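## Task

Take the tube standing in well B3 of the blue source rack RA, seat it in well B2 of the white destination rack RB, and make sure it stays put without the robot holding it. Every other tube must end up upright in its original well, and both racks must end roughly where they began and sit flat on the bench mat; moving tubes or racks along the way is allowed. Open the gripper and pull away (contact with DONE or its housing is fine), then press DONE, which ends the job as soon as it goes down. Do not press DONE if any required change is still wrong, since that is worse than leaving it unpressed.

## Robot and tools

Robot: a single six-joint arm with a two-finger parallel gripper. The fingers point along the gripper's +z axis and close along its y axis. The reported end_effector_position is the point between the finger pads, roughly 1 cm short of the fingertips.

Scene frame: origin on the table surface directly under the arm's base, +z up, +x forward away from the base, +y to the left when facing along +x. Lengths are in metres; orientations are quaternions written w first (qw, qx, qy, qz). The base can be slightly tilted against the table.

Layout: RA is blue, RB is white. Initially row A of each rack is the row closest to the base, and column 1 is the leftmost as viewed from the base. Racks are loose and can slide. A DONE button with a lamp sits nearby; push it until the lamp comes on. Occasionally a loose item gets a short external shove.

Row format (used by both execute_actions and move): 8 numbers [x, y, z, qw, qx, qy, qz, opening]. x, y, z and the quaternion are an absolute gripper pose in the scene frame, not an offset. opening runs from -1 (closed) to +1 (fully open, 0.094 m gap).

execute_actions(actions): actions is a list of actions; each action is a list of up to 15 rows, and each row is one control step of 1/30 s. If an action has fewer than 15 rows, its final row is repeated to fill the 15 steps. An empty list just returns the current state and images. A target farther than 0.6 m from the gripper's current position, measured along any of the gripper's own axes, is rejected; if the first action fails this (against the latest reported state) or any action is malformed, nothing in the call runs. Repeat the desired quaternion in every row to hold an orientation rather than copying a possibly drifted reported one.

Per step the commanded pose is limited to 70 mm and 16 degrees from the measured pose, and damped inverse kinematics follows it, favouring position over orientation. A distant target may need several actions; after each action the arm only reaches the last clipped pose, so send the remainder next. Expect endings a centimetre or more off, usually low.

move(target, speed, blocking): drives the gripper in a straight line toward one absolute row. speed is in m/s, 0.002 to 0.5, default 0.25; rotation is capped at twice that in rad/s. The path lasts 0.5 to 10 s and stops short if it would need longer. The opening is applied at the start. It does not avoid obstacles; faster contact and targets set deeper past contact push harder. Rotations take the shorter direction. With blocking=false the call returns after 0.5 s while motion continues; until a result shows it ended, use wait or stop before sending other moves or rows.

wait(seconds): 0 to 10 s, holding the last command; returns early if a running move finishes. stop(): brakes a running move (needs some stopping distance; fingers keep moving).

zoom_image(camera, region): camera is one of cam_head_left, cam_head_right, cam_high, cam_low, cam_wrist; region is [x0, y0, x1, y1] in that camera's pixels, top-left origin, at most 504 by 504. Image sizes: wrist 504x504, the others 896x504. Calibration data is supplied per camera and may be off by a few degrees and millimetres.

finished_scene(scene): ends the current scene, given its number; irreversible. The next scene's task arrives in the result.

Result lines: the state line gives end_effector_position and end_effector_quat_wxyz (less accurate at long reach). Hand target is where the controller is currently steering. grip_measured is the finger opening on the same -1..1 scale; to hold something, command about 0.03 below it (less for a lighter grip). Joint positions and Joint velocities list waist, shoulder, elbow, wrist pitch, wrist yaw, wrist roll (rad, rad/s) then finger gap (m, m/s). Joint torques follow the same order without the gripper and are never zero in free air. A move: line states the outcome (done, off_target, moving, held, fault) and any limits: paced means the pose was clipped, held means a check blocked steps and the arm may then speed up. pose unreachable means the clearance check altered or blocked the command. MOTOR HOT appears from 75 °C; at 90 °C the arm halts 10 s, and at 100 °C it goes limp and drops. Both are reported as OVER-TEMPERATURE FAULT.

Avoid: dropping or knocking anything off the table, slamming or hard pushes, tipping racks or tubes, and holding loads longer than needed (heat). Release the tube and move clear before pressing DONE.

Each tool is called after "Request:" as name(argument=value, ...) on one line, values as JSON.

## Session

Request:
execute_actions(actions=[])

Scene clock: 0.00 s.
end_effector_position=(+0.3114, +0.4453, +0.3648) grip_measured=+1.000 end_effector_quat_wxyz=(-0.349, +0.654, -0.658, -0.134)
Joint positions: [ 1.275  2.323  2.181 -0.872  0.613 -0.624  0.094]
Joint velocities: [-0.012 -0.012 -0.007 -0.051  0.022  0.007  0.   ]
Joint torques (N m, as the arm reports them, + toward a larger angle): no reading
Motor temperatures (°C, as the motors report them): [20 21 19 22 21 22]
Hand target: +0.310, +0.446, +0.388; -0.371, +0.641, -0.655, -0.150

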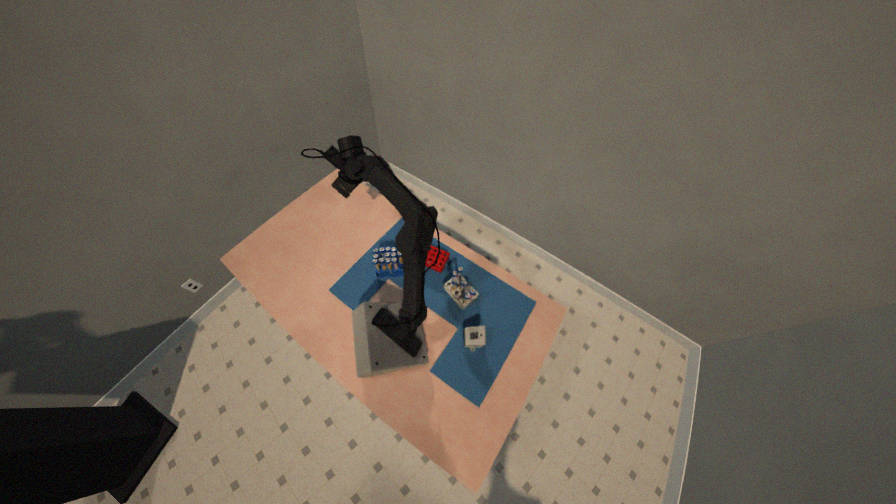

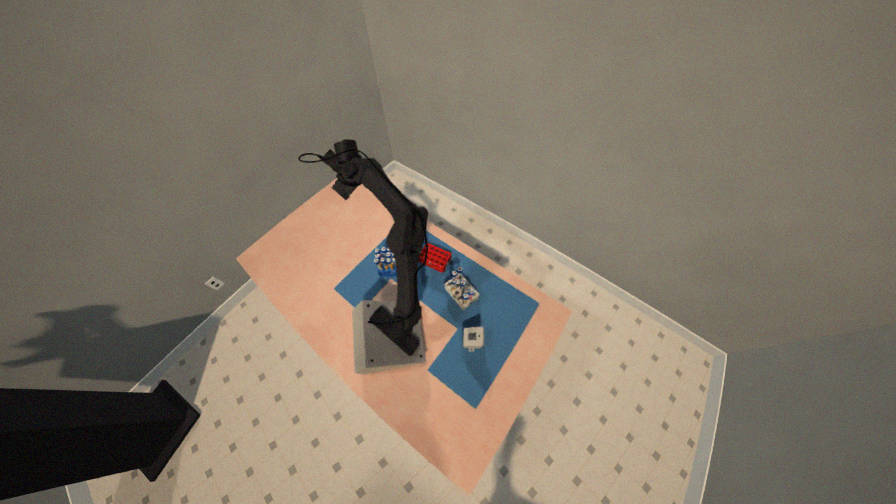

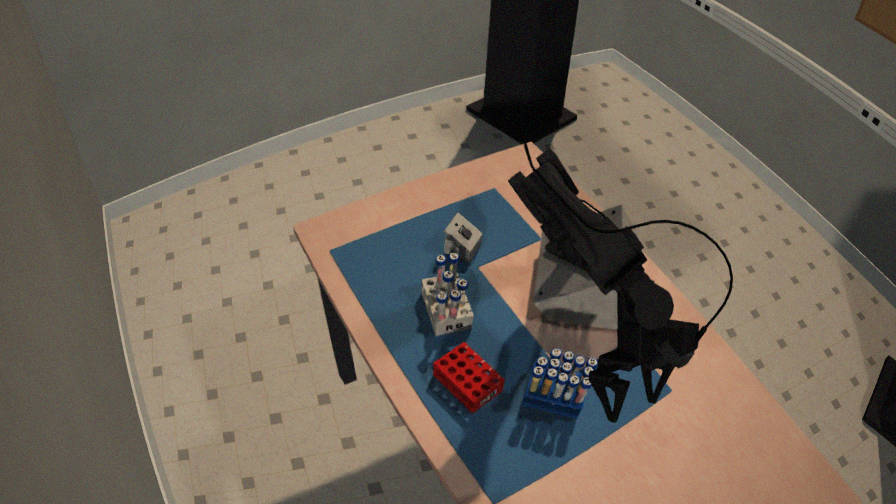

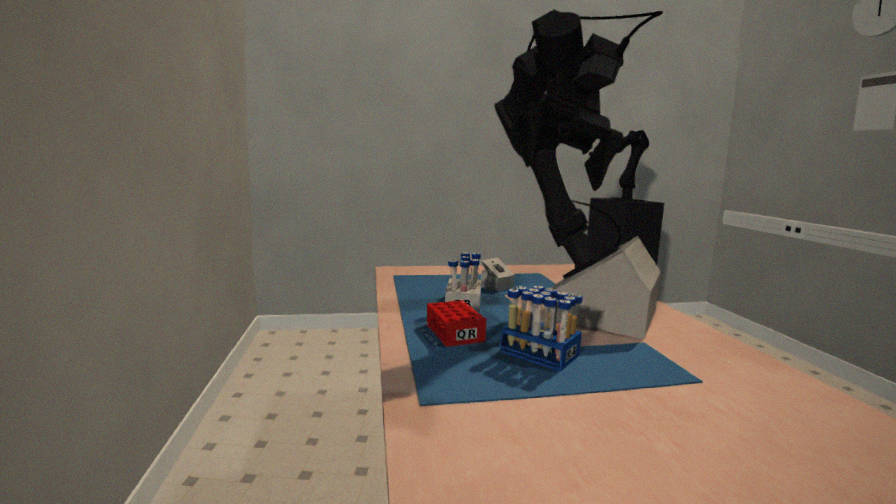

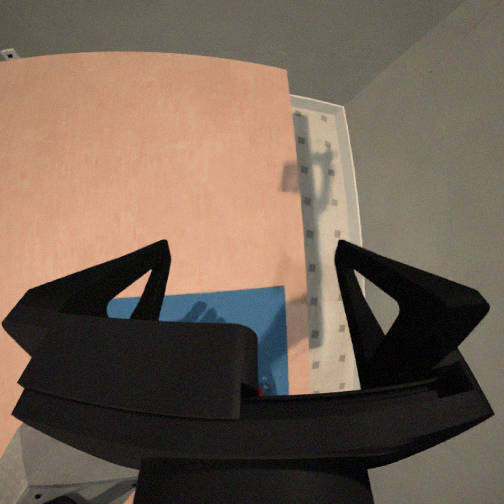

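Request:
move(target=[0.28,0.2,0.3,0,0.707,-0.707,0,1])

Scene clock: 7.90 s.
end_effector_position=(+0.2754, +0.2075, +0.2911) grip_measured=+1.000 end_effector_quat_wxyz=(-0.073, +0.714, -0.696, -0.020)
Joint positions: [ 1.199  1.9    1.732 -1.552  0.629 -0.299  0.094]
Joint velocities: [-0.002 -0.007 -0.022  0.007 -0.007 -0.051  0.   ]
Joint torques (N m, as the arm reports them, + toward a larger angle): [ 5.05 -7.66  3.84  0.26 -0.05  0.09]
Motor temperatures (°C, as the motors report them): [21 23 20 23 21 22]
Hand target: +0.275, +0.203, +0.298; -0.081, +0.707, -0.702, -0.030
Off the commanded pose: 0.013 m, 9 deg.
joint sent to its limit — the command would take joint 4 (wrist pitch) past its lower limit, so that joint was sent only as far as its limit.
move: off_target
camera_calibration (this result's frames):
cam_wrist: T_world_to_cam=[[0.996399, 0.0391696, 0.0752028, -0.305812], [-0.00194989, -0.876088, 0.482148, 0.0434525], [0.0847697, -0.480558, -0.872856, 0.455888], [0, 0, 0, 1]] pos_world=[0.26615, 0.269127, 0.399972]

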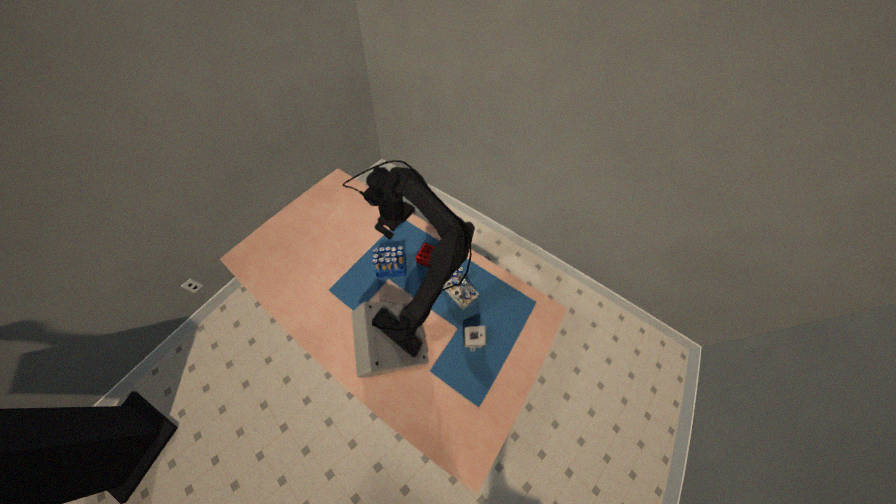

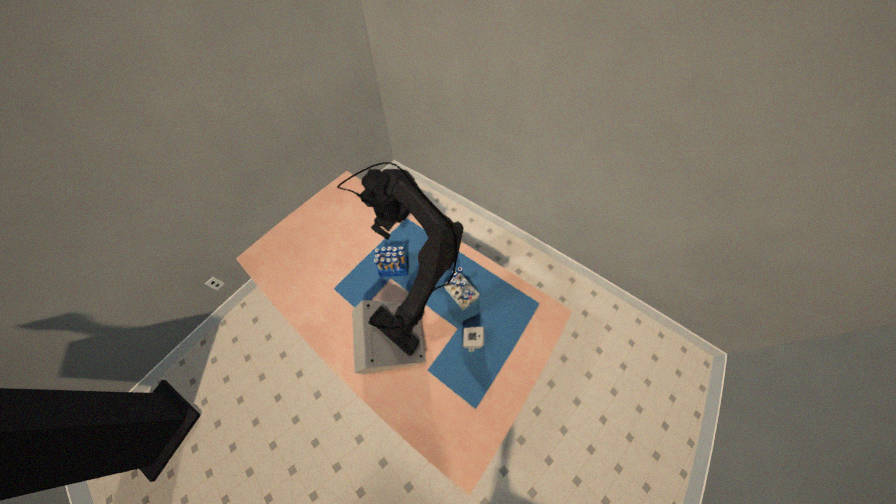

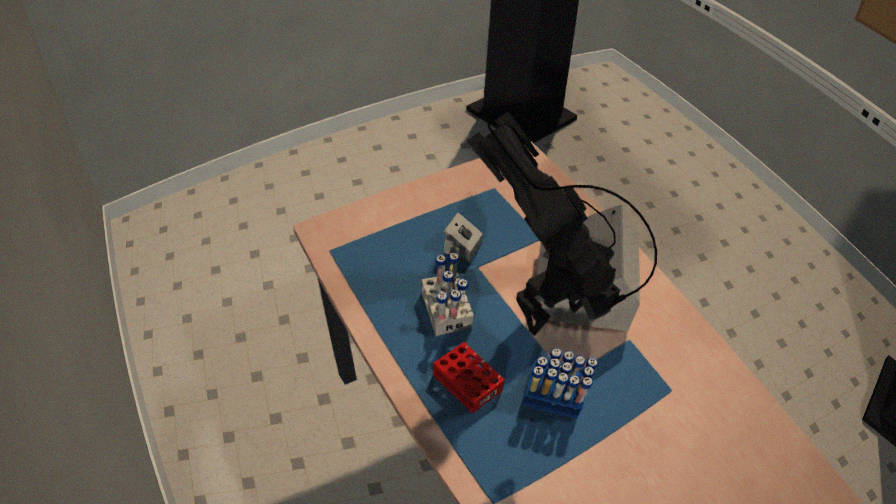

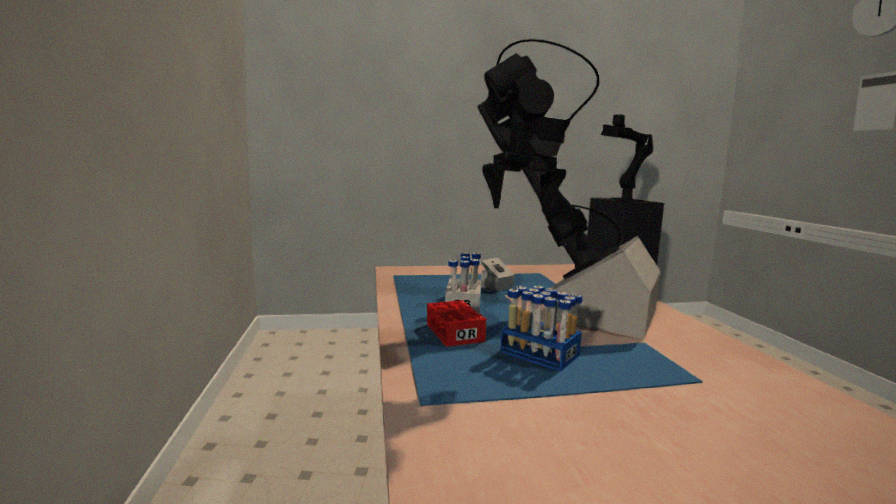

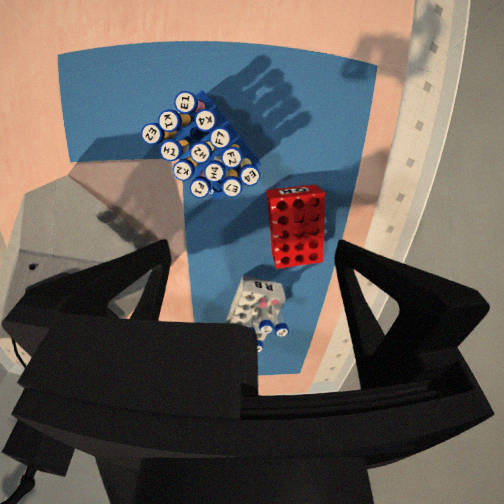

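Request:
zoom_image(camera="cam_wrist", region=[120,70,300,220])

Request:
zoom_image(camera="cam_high", region=[400,200,620,430])

Region (120, 70, 300, 220) of cam_wrist's 504x504 image, scaled by 2.800, with more detail than that image has.

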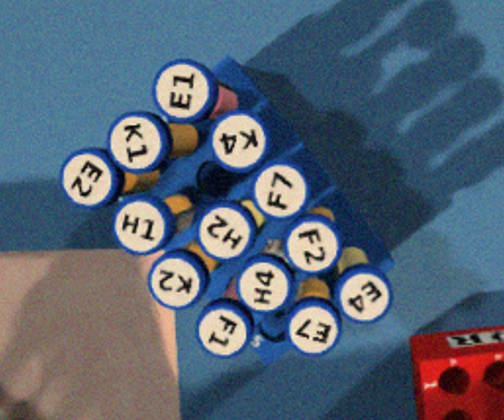

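Region (400, 200, 620, 430) of cam_high's 896x504 image, scaled by 2.191, with more detail than that image has; it fills the left 482 columns of this view, and the rest is white.

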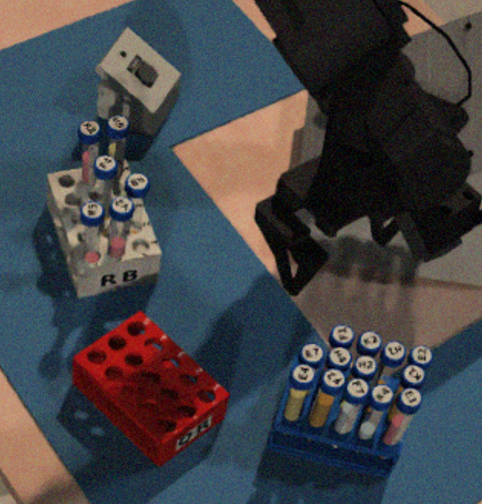

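Request:
move(target=[0.245,0.245,0.18,0,0.707,-0.707,0,-0.3])

Scene clock: 35.20 s.
end_effector_position=(+0.2444, +0.2397, +0.1733) grip_measured=-0.298 end_effector_quat_wxyz=(+0.015, +0.715, -0.699, +0.012)
Joint positions: [ 1.088  2.096  1.502 -1.275  0.626 -0.299  0.033]
Joint velocities: [-0.017  0.017  0.002  0.066 -0.037  0.007 -0.001]
Joint torques (N m, as the arm reports them, + toward a larger angle): [ 5.85 -8.64  4.53  0.19 -0.08  0.09]
Motor temperatures (°C, as the motors report them): [21 23 20 23 21 22]
Hand target: +0.245, +0.246, +0.179; -0.000, +0.708, -0.707, +0.002
Off the commanded pose: 0.009 m, 3 deg.
move: off_target
camera_calibration (this result's frames):
cam_wrist: T_world_to_cam=[[0.999077, 0.0421172, -0.00844741, -0.254207], [0.0382136, -0.781604, 0.622603, 0.0715659], [0.0196198, -0.622351, -0.782492, 0.405483], [0, 0, 0, 1]] pos_world=[0.243283, 0.318995, 0.270582]

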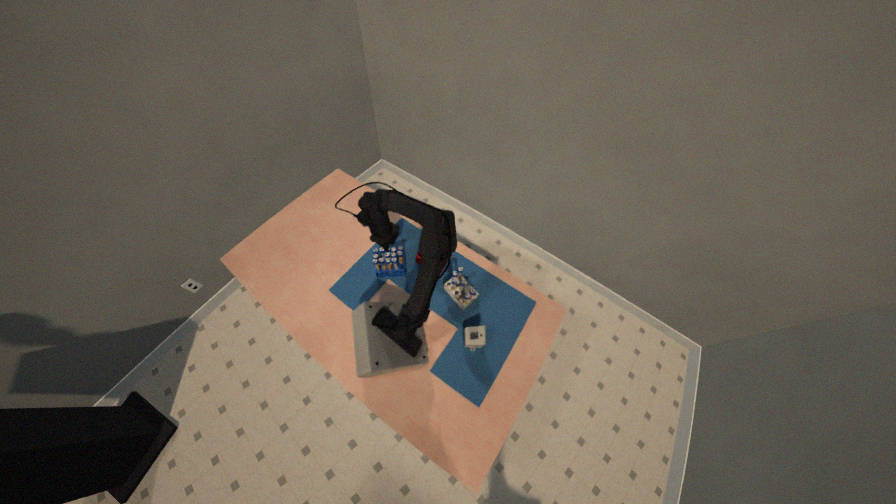

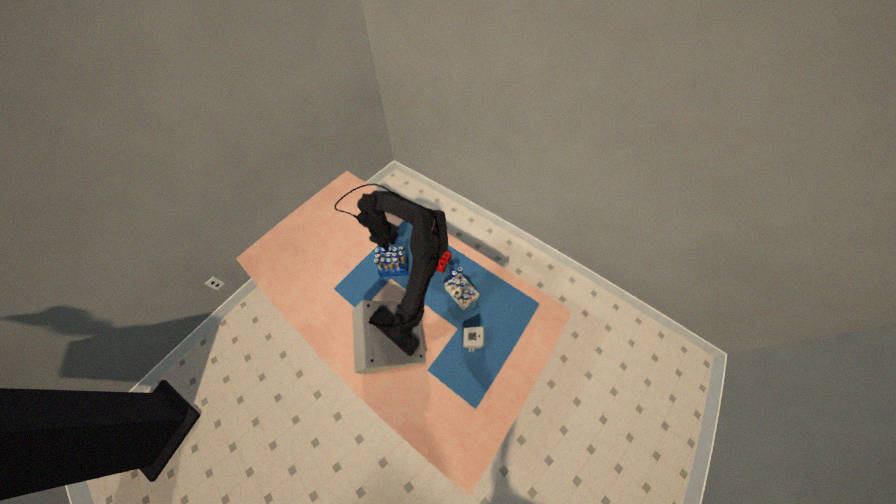

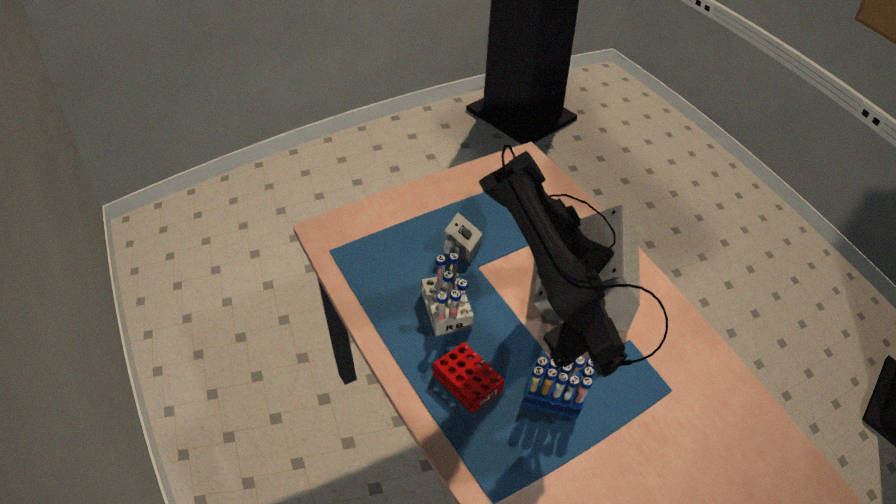

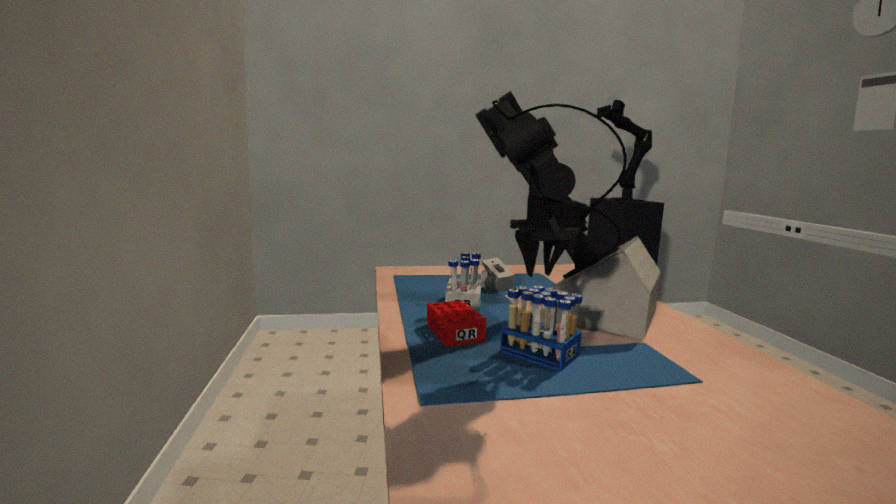

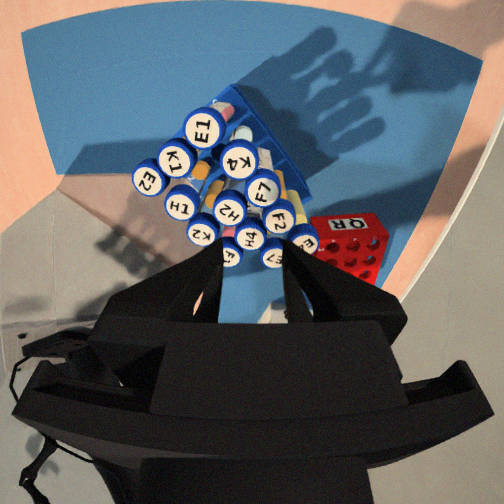

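Request:
move(target=[0.231,0.246,0.155,0,0.643,-0.766,0,-0.42], speed=0.08)

Scene clock: 44.40 s.
end_effector_position=(+0.2311, +0.2418, +0.1508) grip_measured=-0.418 end_effector_quat_wxyz=(-0.012, -0.652, +0.758, -0.010)
Joint positions: [ 1.08   2.096  1.399 -1.159  0.625 -0.138  0.027]
Joint velocities: [-0.012 -0.037  0.002  0.037 -0.037  0.022  0.   ]
Joint torques (N m, as the arm reports them, + toward a larger angle): [ 5.63 -8.62  3.78  0.19 -0.08  0.12]
Motor temperatures (°C, as the motors report them): [21 23 20 23 21 22]
Hand target: +0.231, +0.246, +0.155; -0.001, -0.643, +0.766, -0.000
Off the commanded pose: 0.006 m, 2 deg.
move: done
camera_calibration (this result's frames):
cam_wrist: T_world_to_cam=[[0.991301, -0.13154, -0.00431092, -0.198067], [-0.100813, -0.779981, 0.61763, 0.12027], [-0.0846056, -0.611822, -0.786457, 0.411539], [0, 0, 0, 1]] pos_world=[0.243287, 0.319543, 0.248522]

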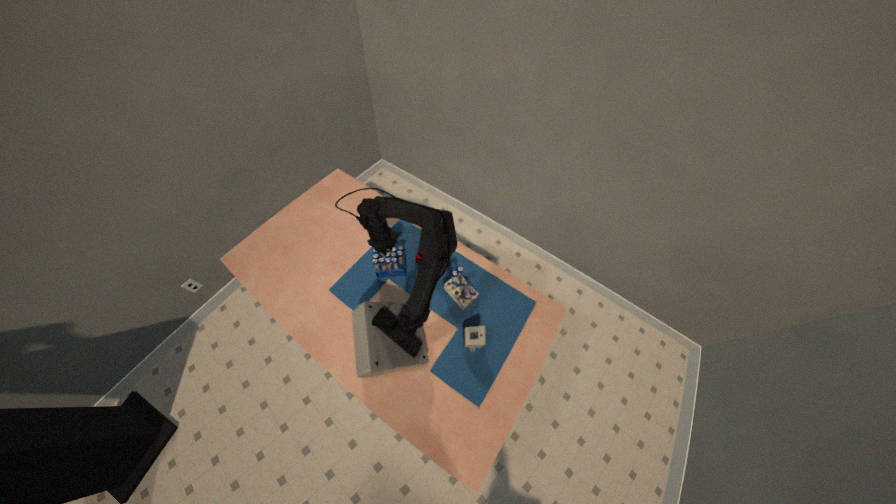

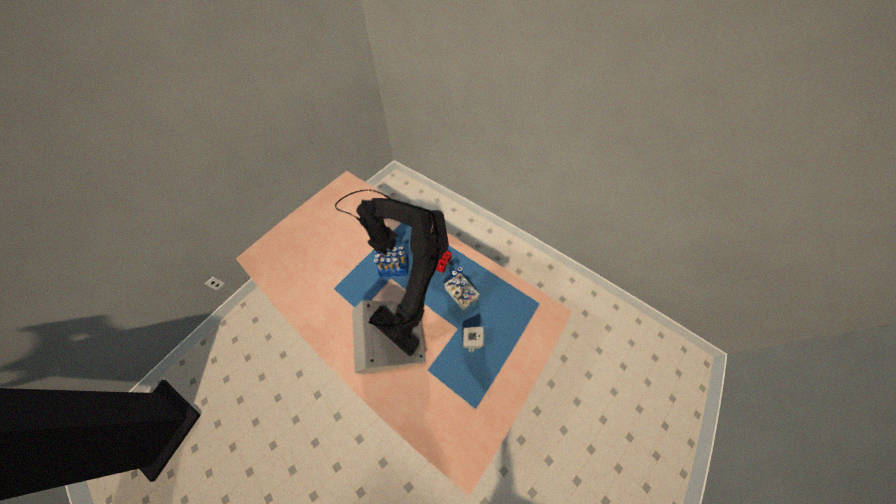

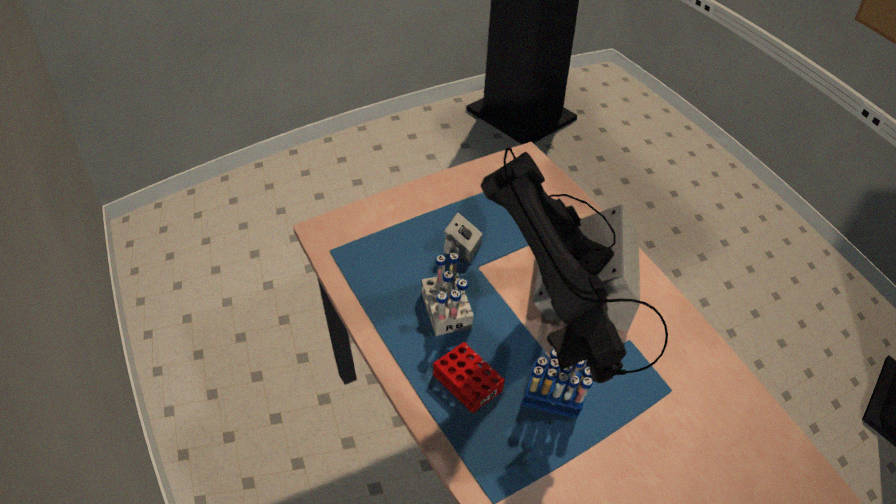

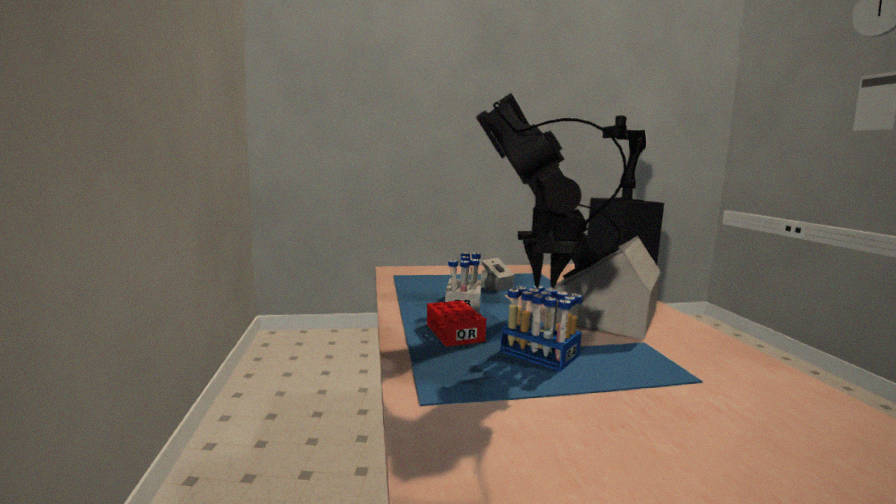

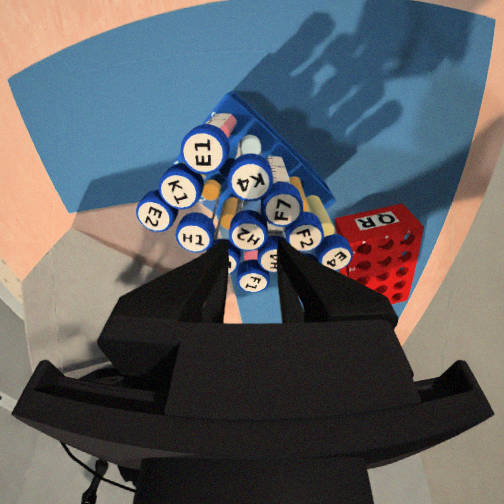

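Request:
move(target=[0.230,0.25,0.14,0,0.643,-0.766,0,-0.42], speed=0.03)

Request:
zoom_image(camera="cam_low", region=[470,230,630,380])

Scene clock: 53.63 s.
end_effector_position=(+0.2322, +0.2453, +0.1412) grip_measured=-0.418 end_effector_quat_wxyz=(-0.006, -0.639, +0.769, -0.004)
Joint positions: [ 1.063  2.096  1.37  -1.097  0.625 -0.137  0.027]
Joint velocities: [ 0.007 -0.007  0.022  0.051 -0.007  0.022  0.   ]
Joint torques (N m, as the arm reports them, + toward a larger angle): [ 5.51 -6.96  3.76  0.2  -0.03 -0.07]
Motor temperatures (°C, as the motors report them): [21 24 20 23 21 22]
Hand target: +0.230, +0.250, +0.140; -0.000, -0.643, +0.766, -0.000
Off the commanded pose: 0.005 m, 1 deg.
move: done
camera_calibration (this result's frames):
cam_wrist: T_world_to_cam=[[0.986296, -0.164893, -0.00544702, -0.189177], [-0.128192, -0.786715, 0.603859, 0.138961], [-0.103858, -0.594886, -0.797072, 0.408054], [0, 0, 0, 1]] pos_world=[0.246777, 0.320875, 0.240305]

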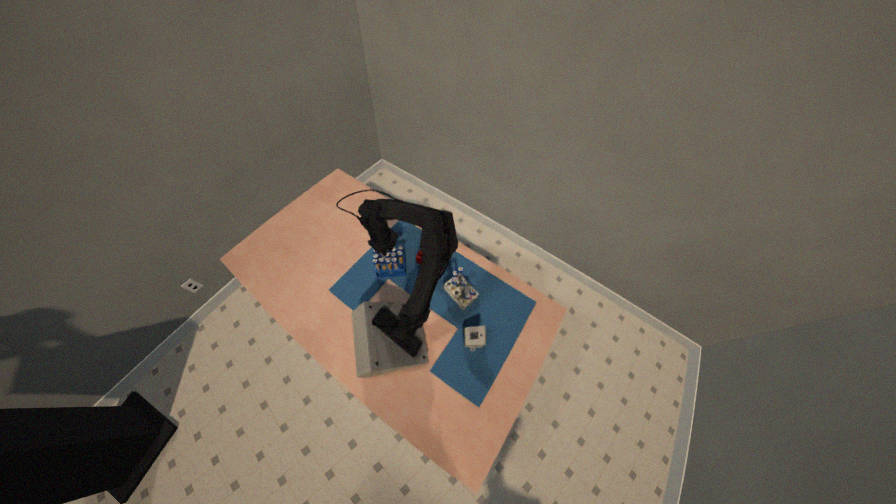

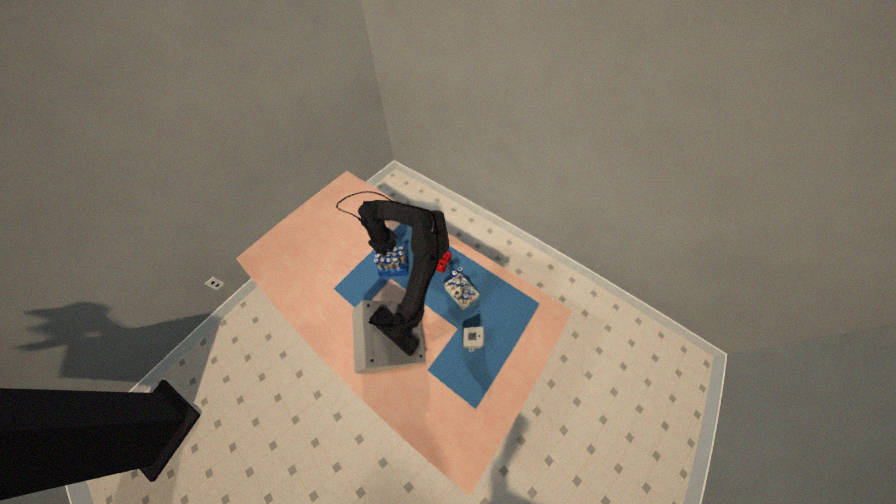

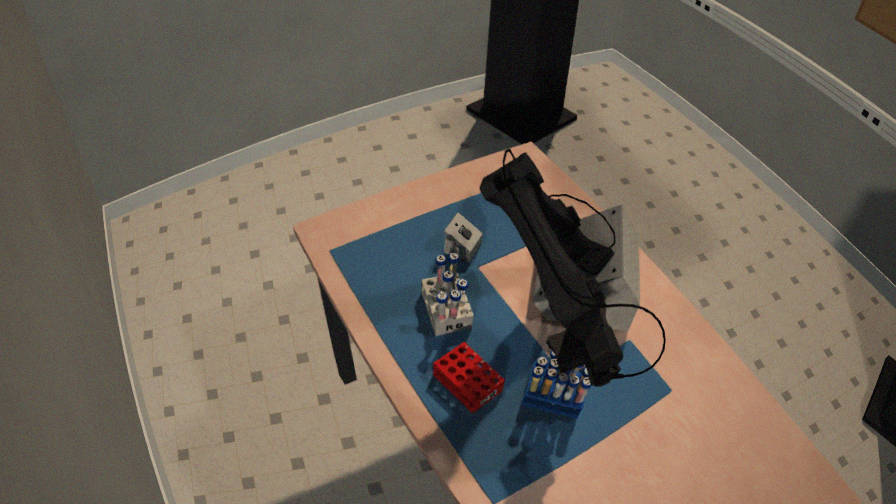

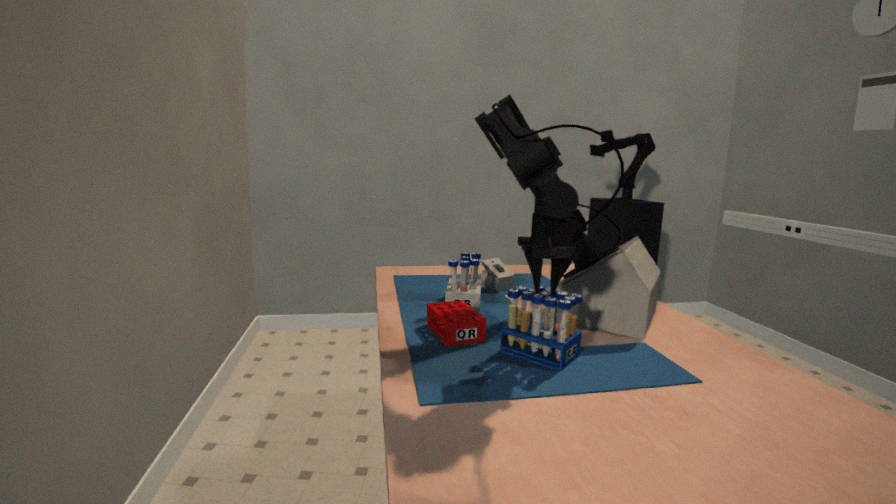

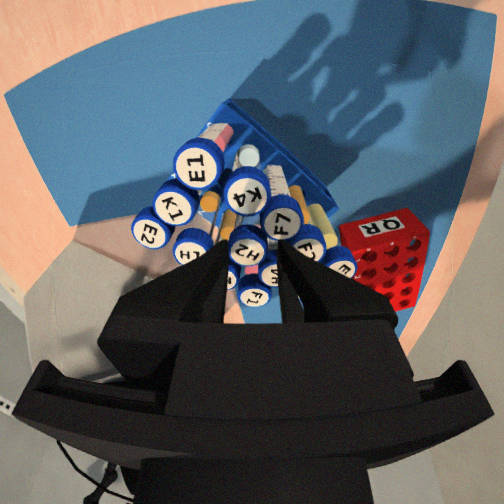

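Region (470, 230, 630, 380) of cam_low's 896x504 image, scaled by 3.150, with more detail than that image has; it fills the top 472 rows of this view, and the rest is white.

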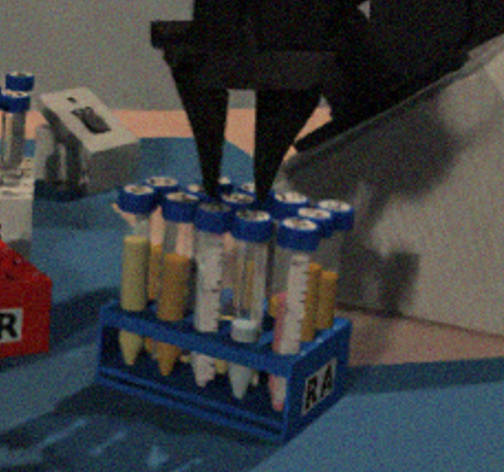

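Request:
move(target=[0.226,0.241,0.133,0,0.643,-0.766,0,-0.42], speed=0.03)

Request:
zoom_image(camera="cam_low", region=[470,230,630,380])

Scene clock: 62.27 s.
end_effector_position=(+0.2317, +0.2395, +0.1375) grip_measured=-0.419 end_effector_quat_wxyz=(-0.002, -0.639, +0.769, -0.007)
Joint positions: [ 1.057  2.075  1.329 -1.071  0.635 -0.146  0.027]
Joint velocities: [ 0.017 -0.012 -0.012 -0.022 -0.066 -0.007  0.   ]
Joint torques (N m, as the arm reports them, + toward a larger angle): [ 4.97 -7.62  2.13  0.35 -0.12 -0.09]
Motor temperatures (°C, as the motors report them): [22 23 20 23 21 22]
Hand target: +0.226, +0.241, +0.133; -0.001, -0.643, +0.766, -0.000
Off the commanded pose: 0.007 m, 1 deg.
move: done
camera_calibration (this result's frames):
cam_wrist: T_world_to_cam=[[0.986264, -0.165123, 0.00411873, -0.190955], [-0.134175, -0.786375, 0.603002, 0.137958], [-0.0963307, -0.595272, -0.797729, 0.400024], [0, 0, 0, 1]] pos_world=[0.245377, 0.315078, 0.236709]

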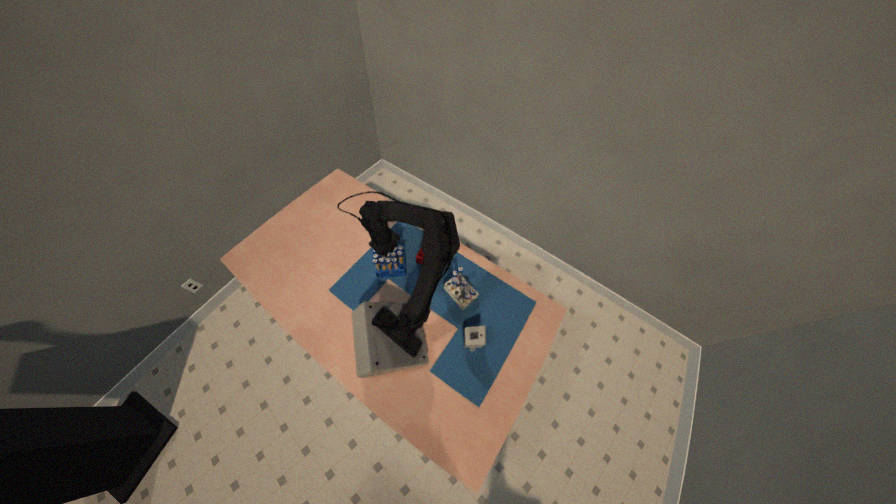

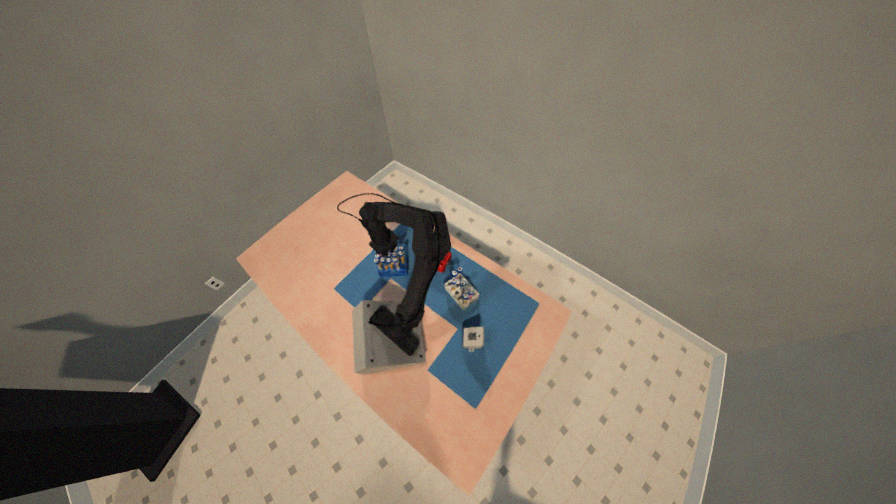

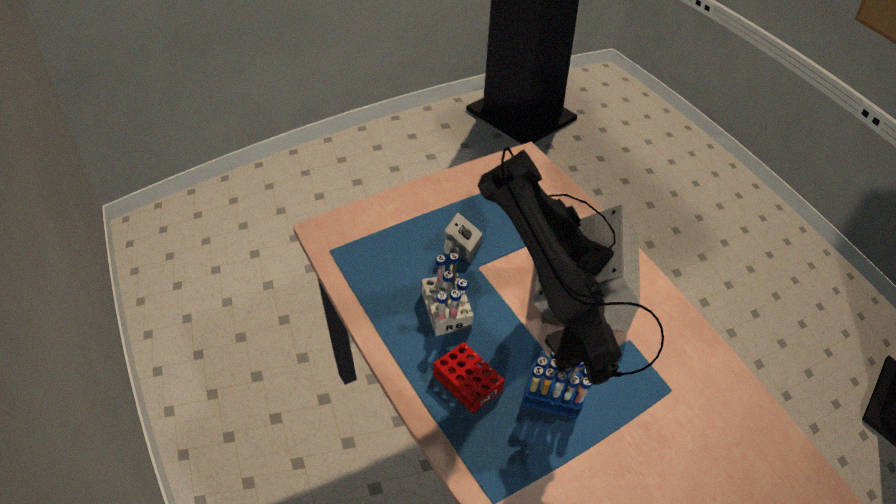

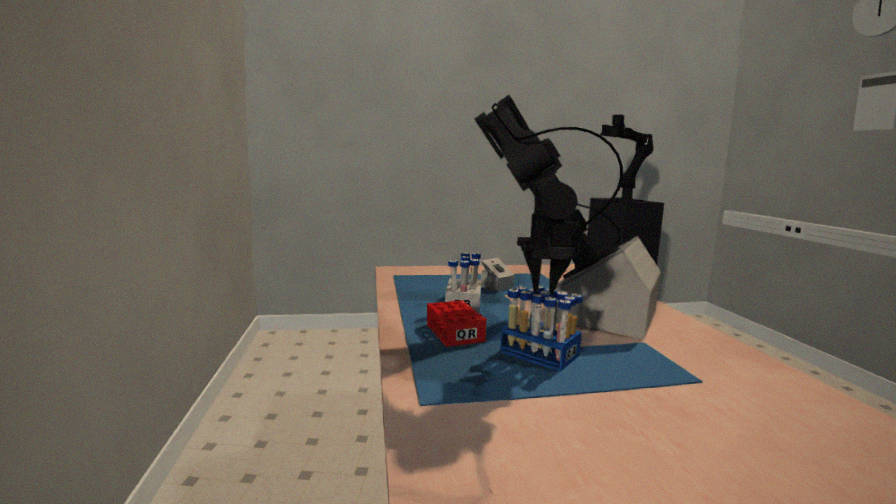

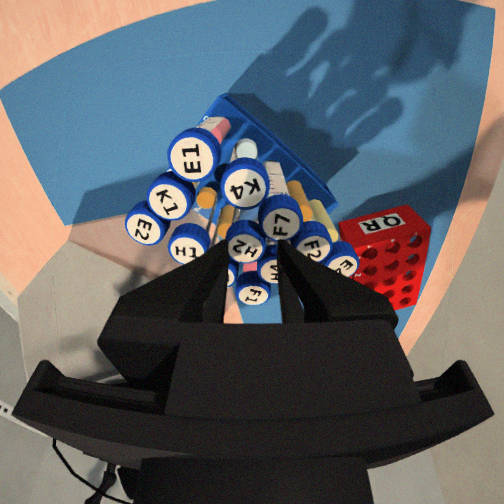

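Region (470, 230, 630, 380) of cam_low's 896x504 image, scaled by 3.150, with more detail than that image has; it fills the top 472 rows of this view, and the rest is white.

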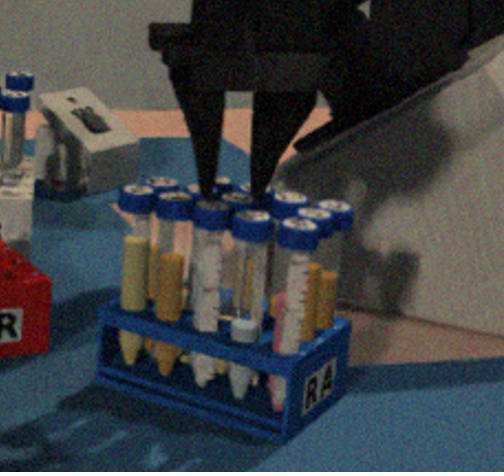

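Request:
move(target=[0.220,0.241,0.133,0,0.643,-0.766,0,-0.42], speed=0.03)

Scene clock: 65.50 s.
end_effector_position=(+0.2289, +0.2397, +0.1374) grip_measured=-0.419 end_effector_quat_wxyz=(+0.002, -0.643, +0.766, -0.010)
Joint positions: [ 1.068  2.075  1.317 -1.063  0.643 -0.147  0.027]
Joint velocities: [ 0.002  0.002  0.007 -0.022 -0.007 -0.007 -0.001]
Joint torques (N m, as the arm reports them, + toward a larger angle): [ 5.28 -7.54  1.98  0.35 -0.24  0.02]
Motor temperatures (°C, as the motors report them): [22 23 20 23 21 22]
Hand target: +0.220, +0.241, +0.133; -0.001, -0.643, +0.766, -0.000
Off the commanded pose: 0.010 m, 1 deg.
move: done
camera_calibration (this result's frames):
cam_wrist: T_world_to_cam=[[0.988012, -0.153695, 0.0144761, -0.192725], [-0.131331, -0.787538, 0.602109, 0.137624], [-0.0811409, -0.596793, -0.798282, 0.396812], [0, 0, 0, 1]] pos_world=[0.240686, 0.315578, 0.236694]

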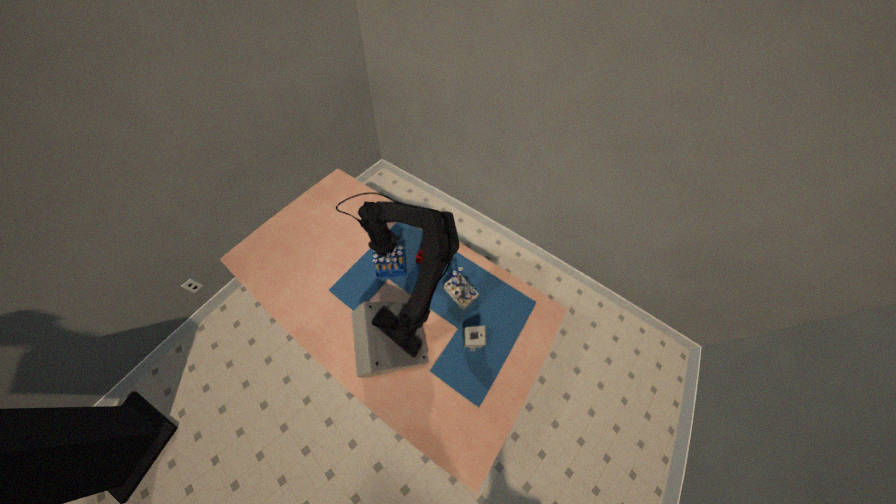

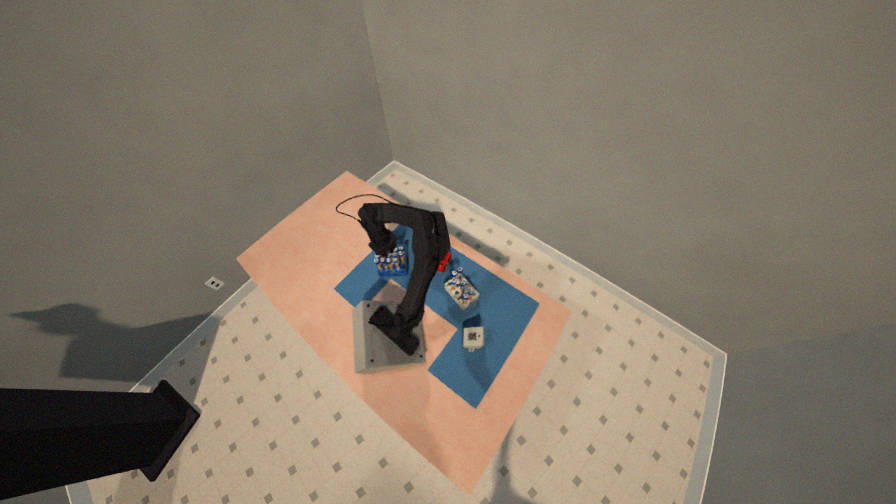

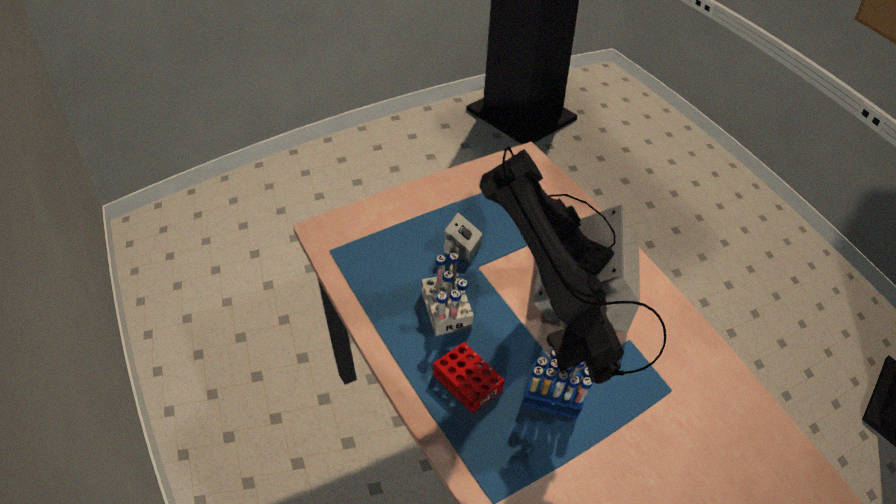

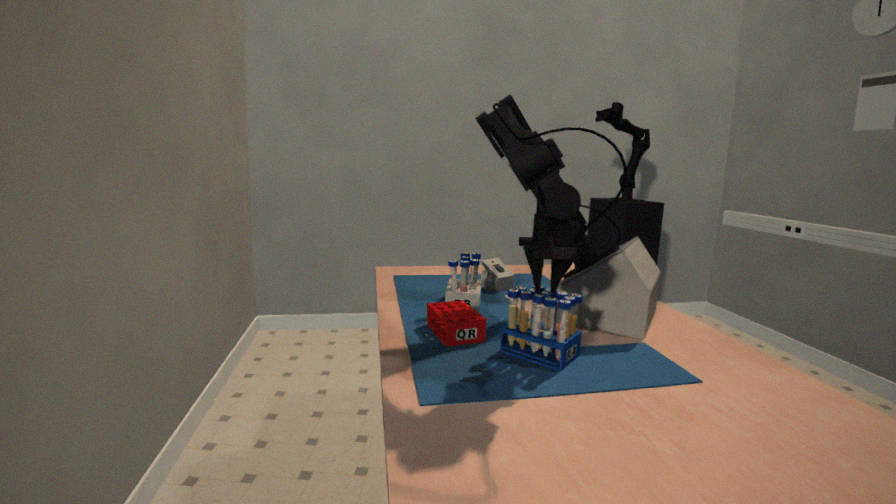

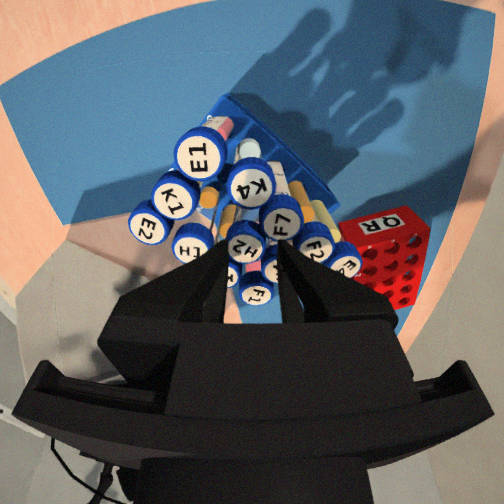

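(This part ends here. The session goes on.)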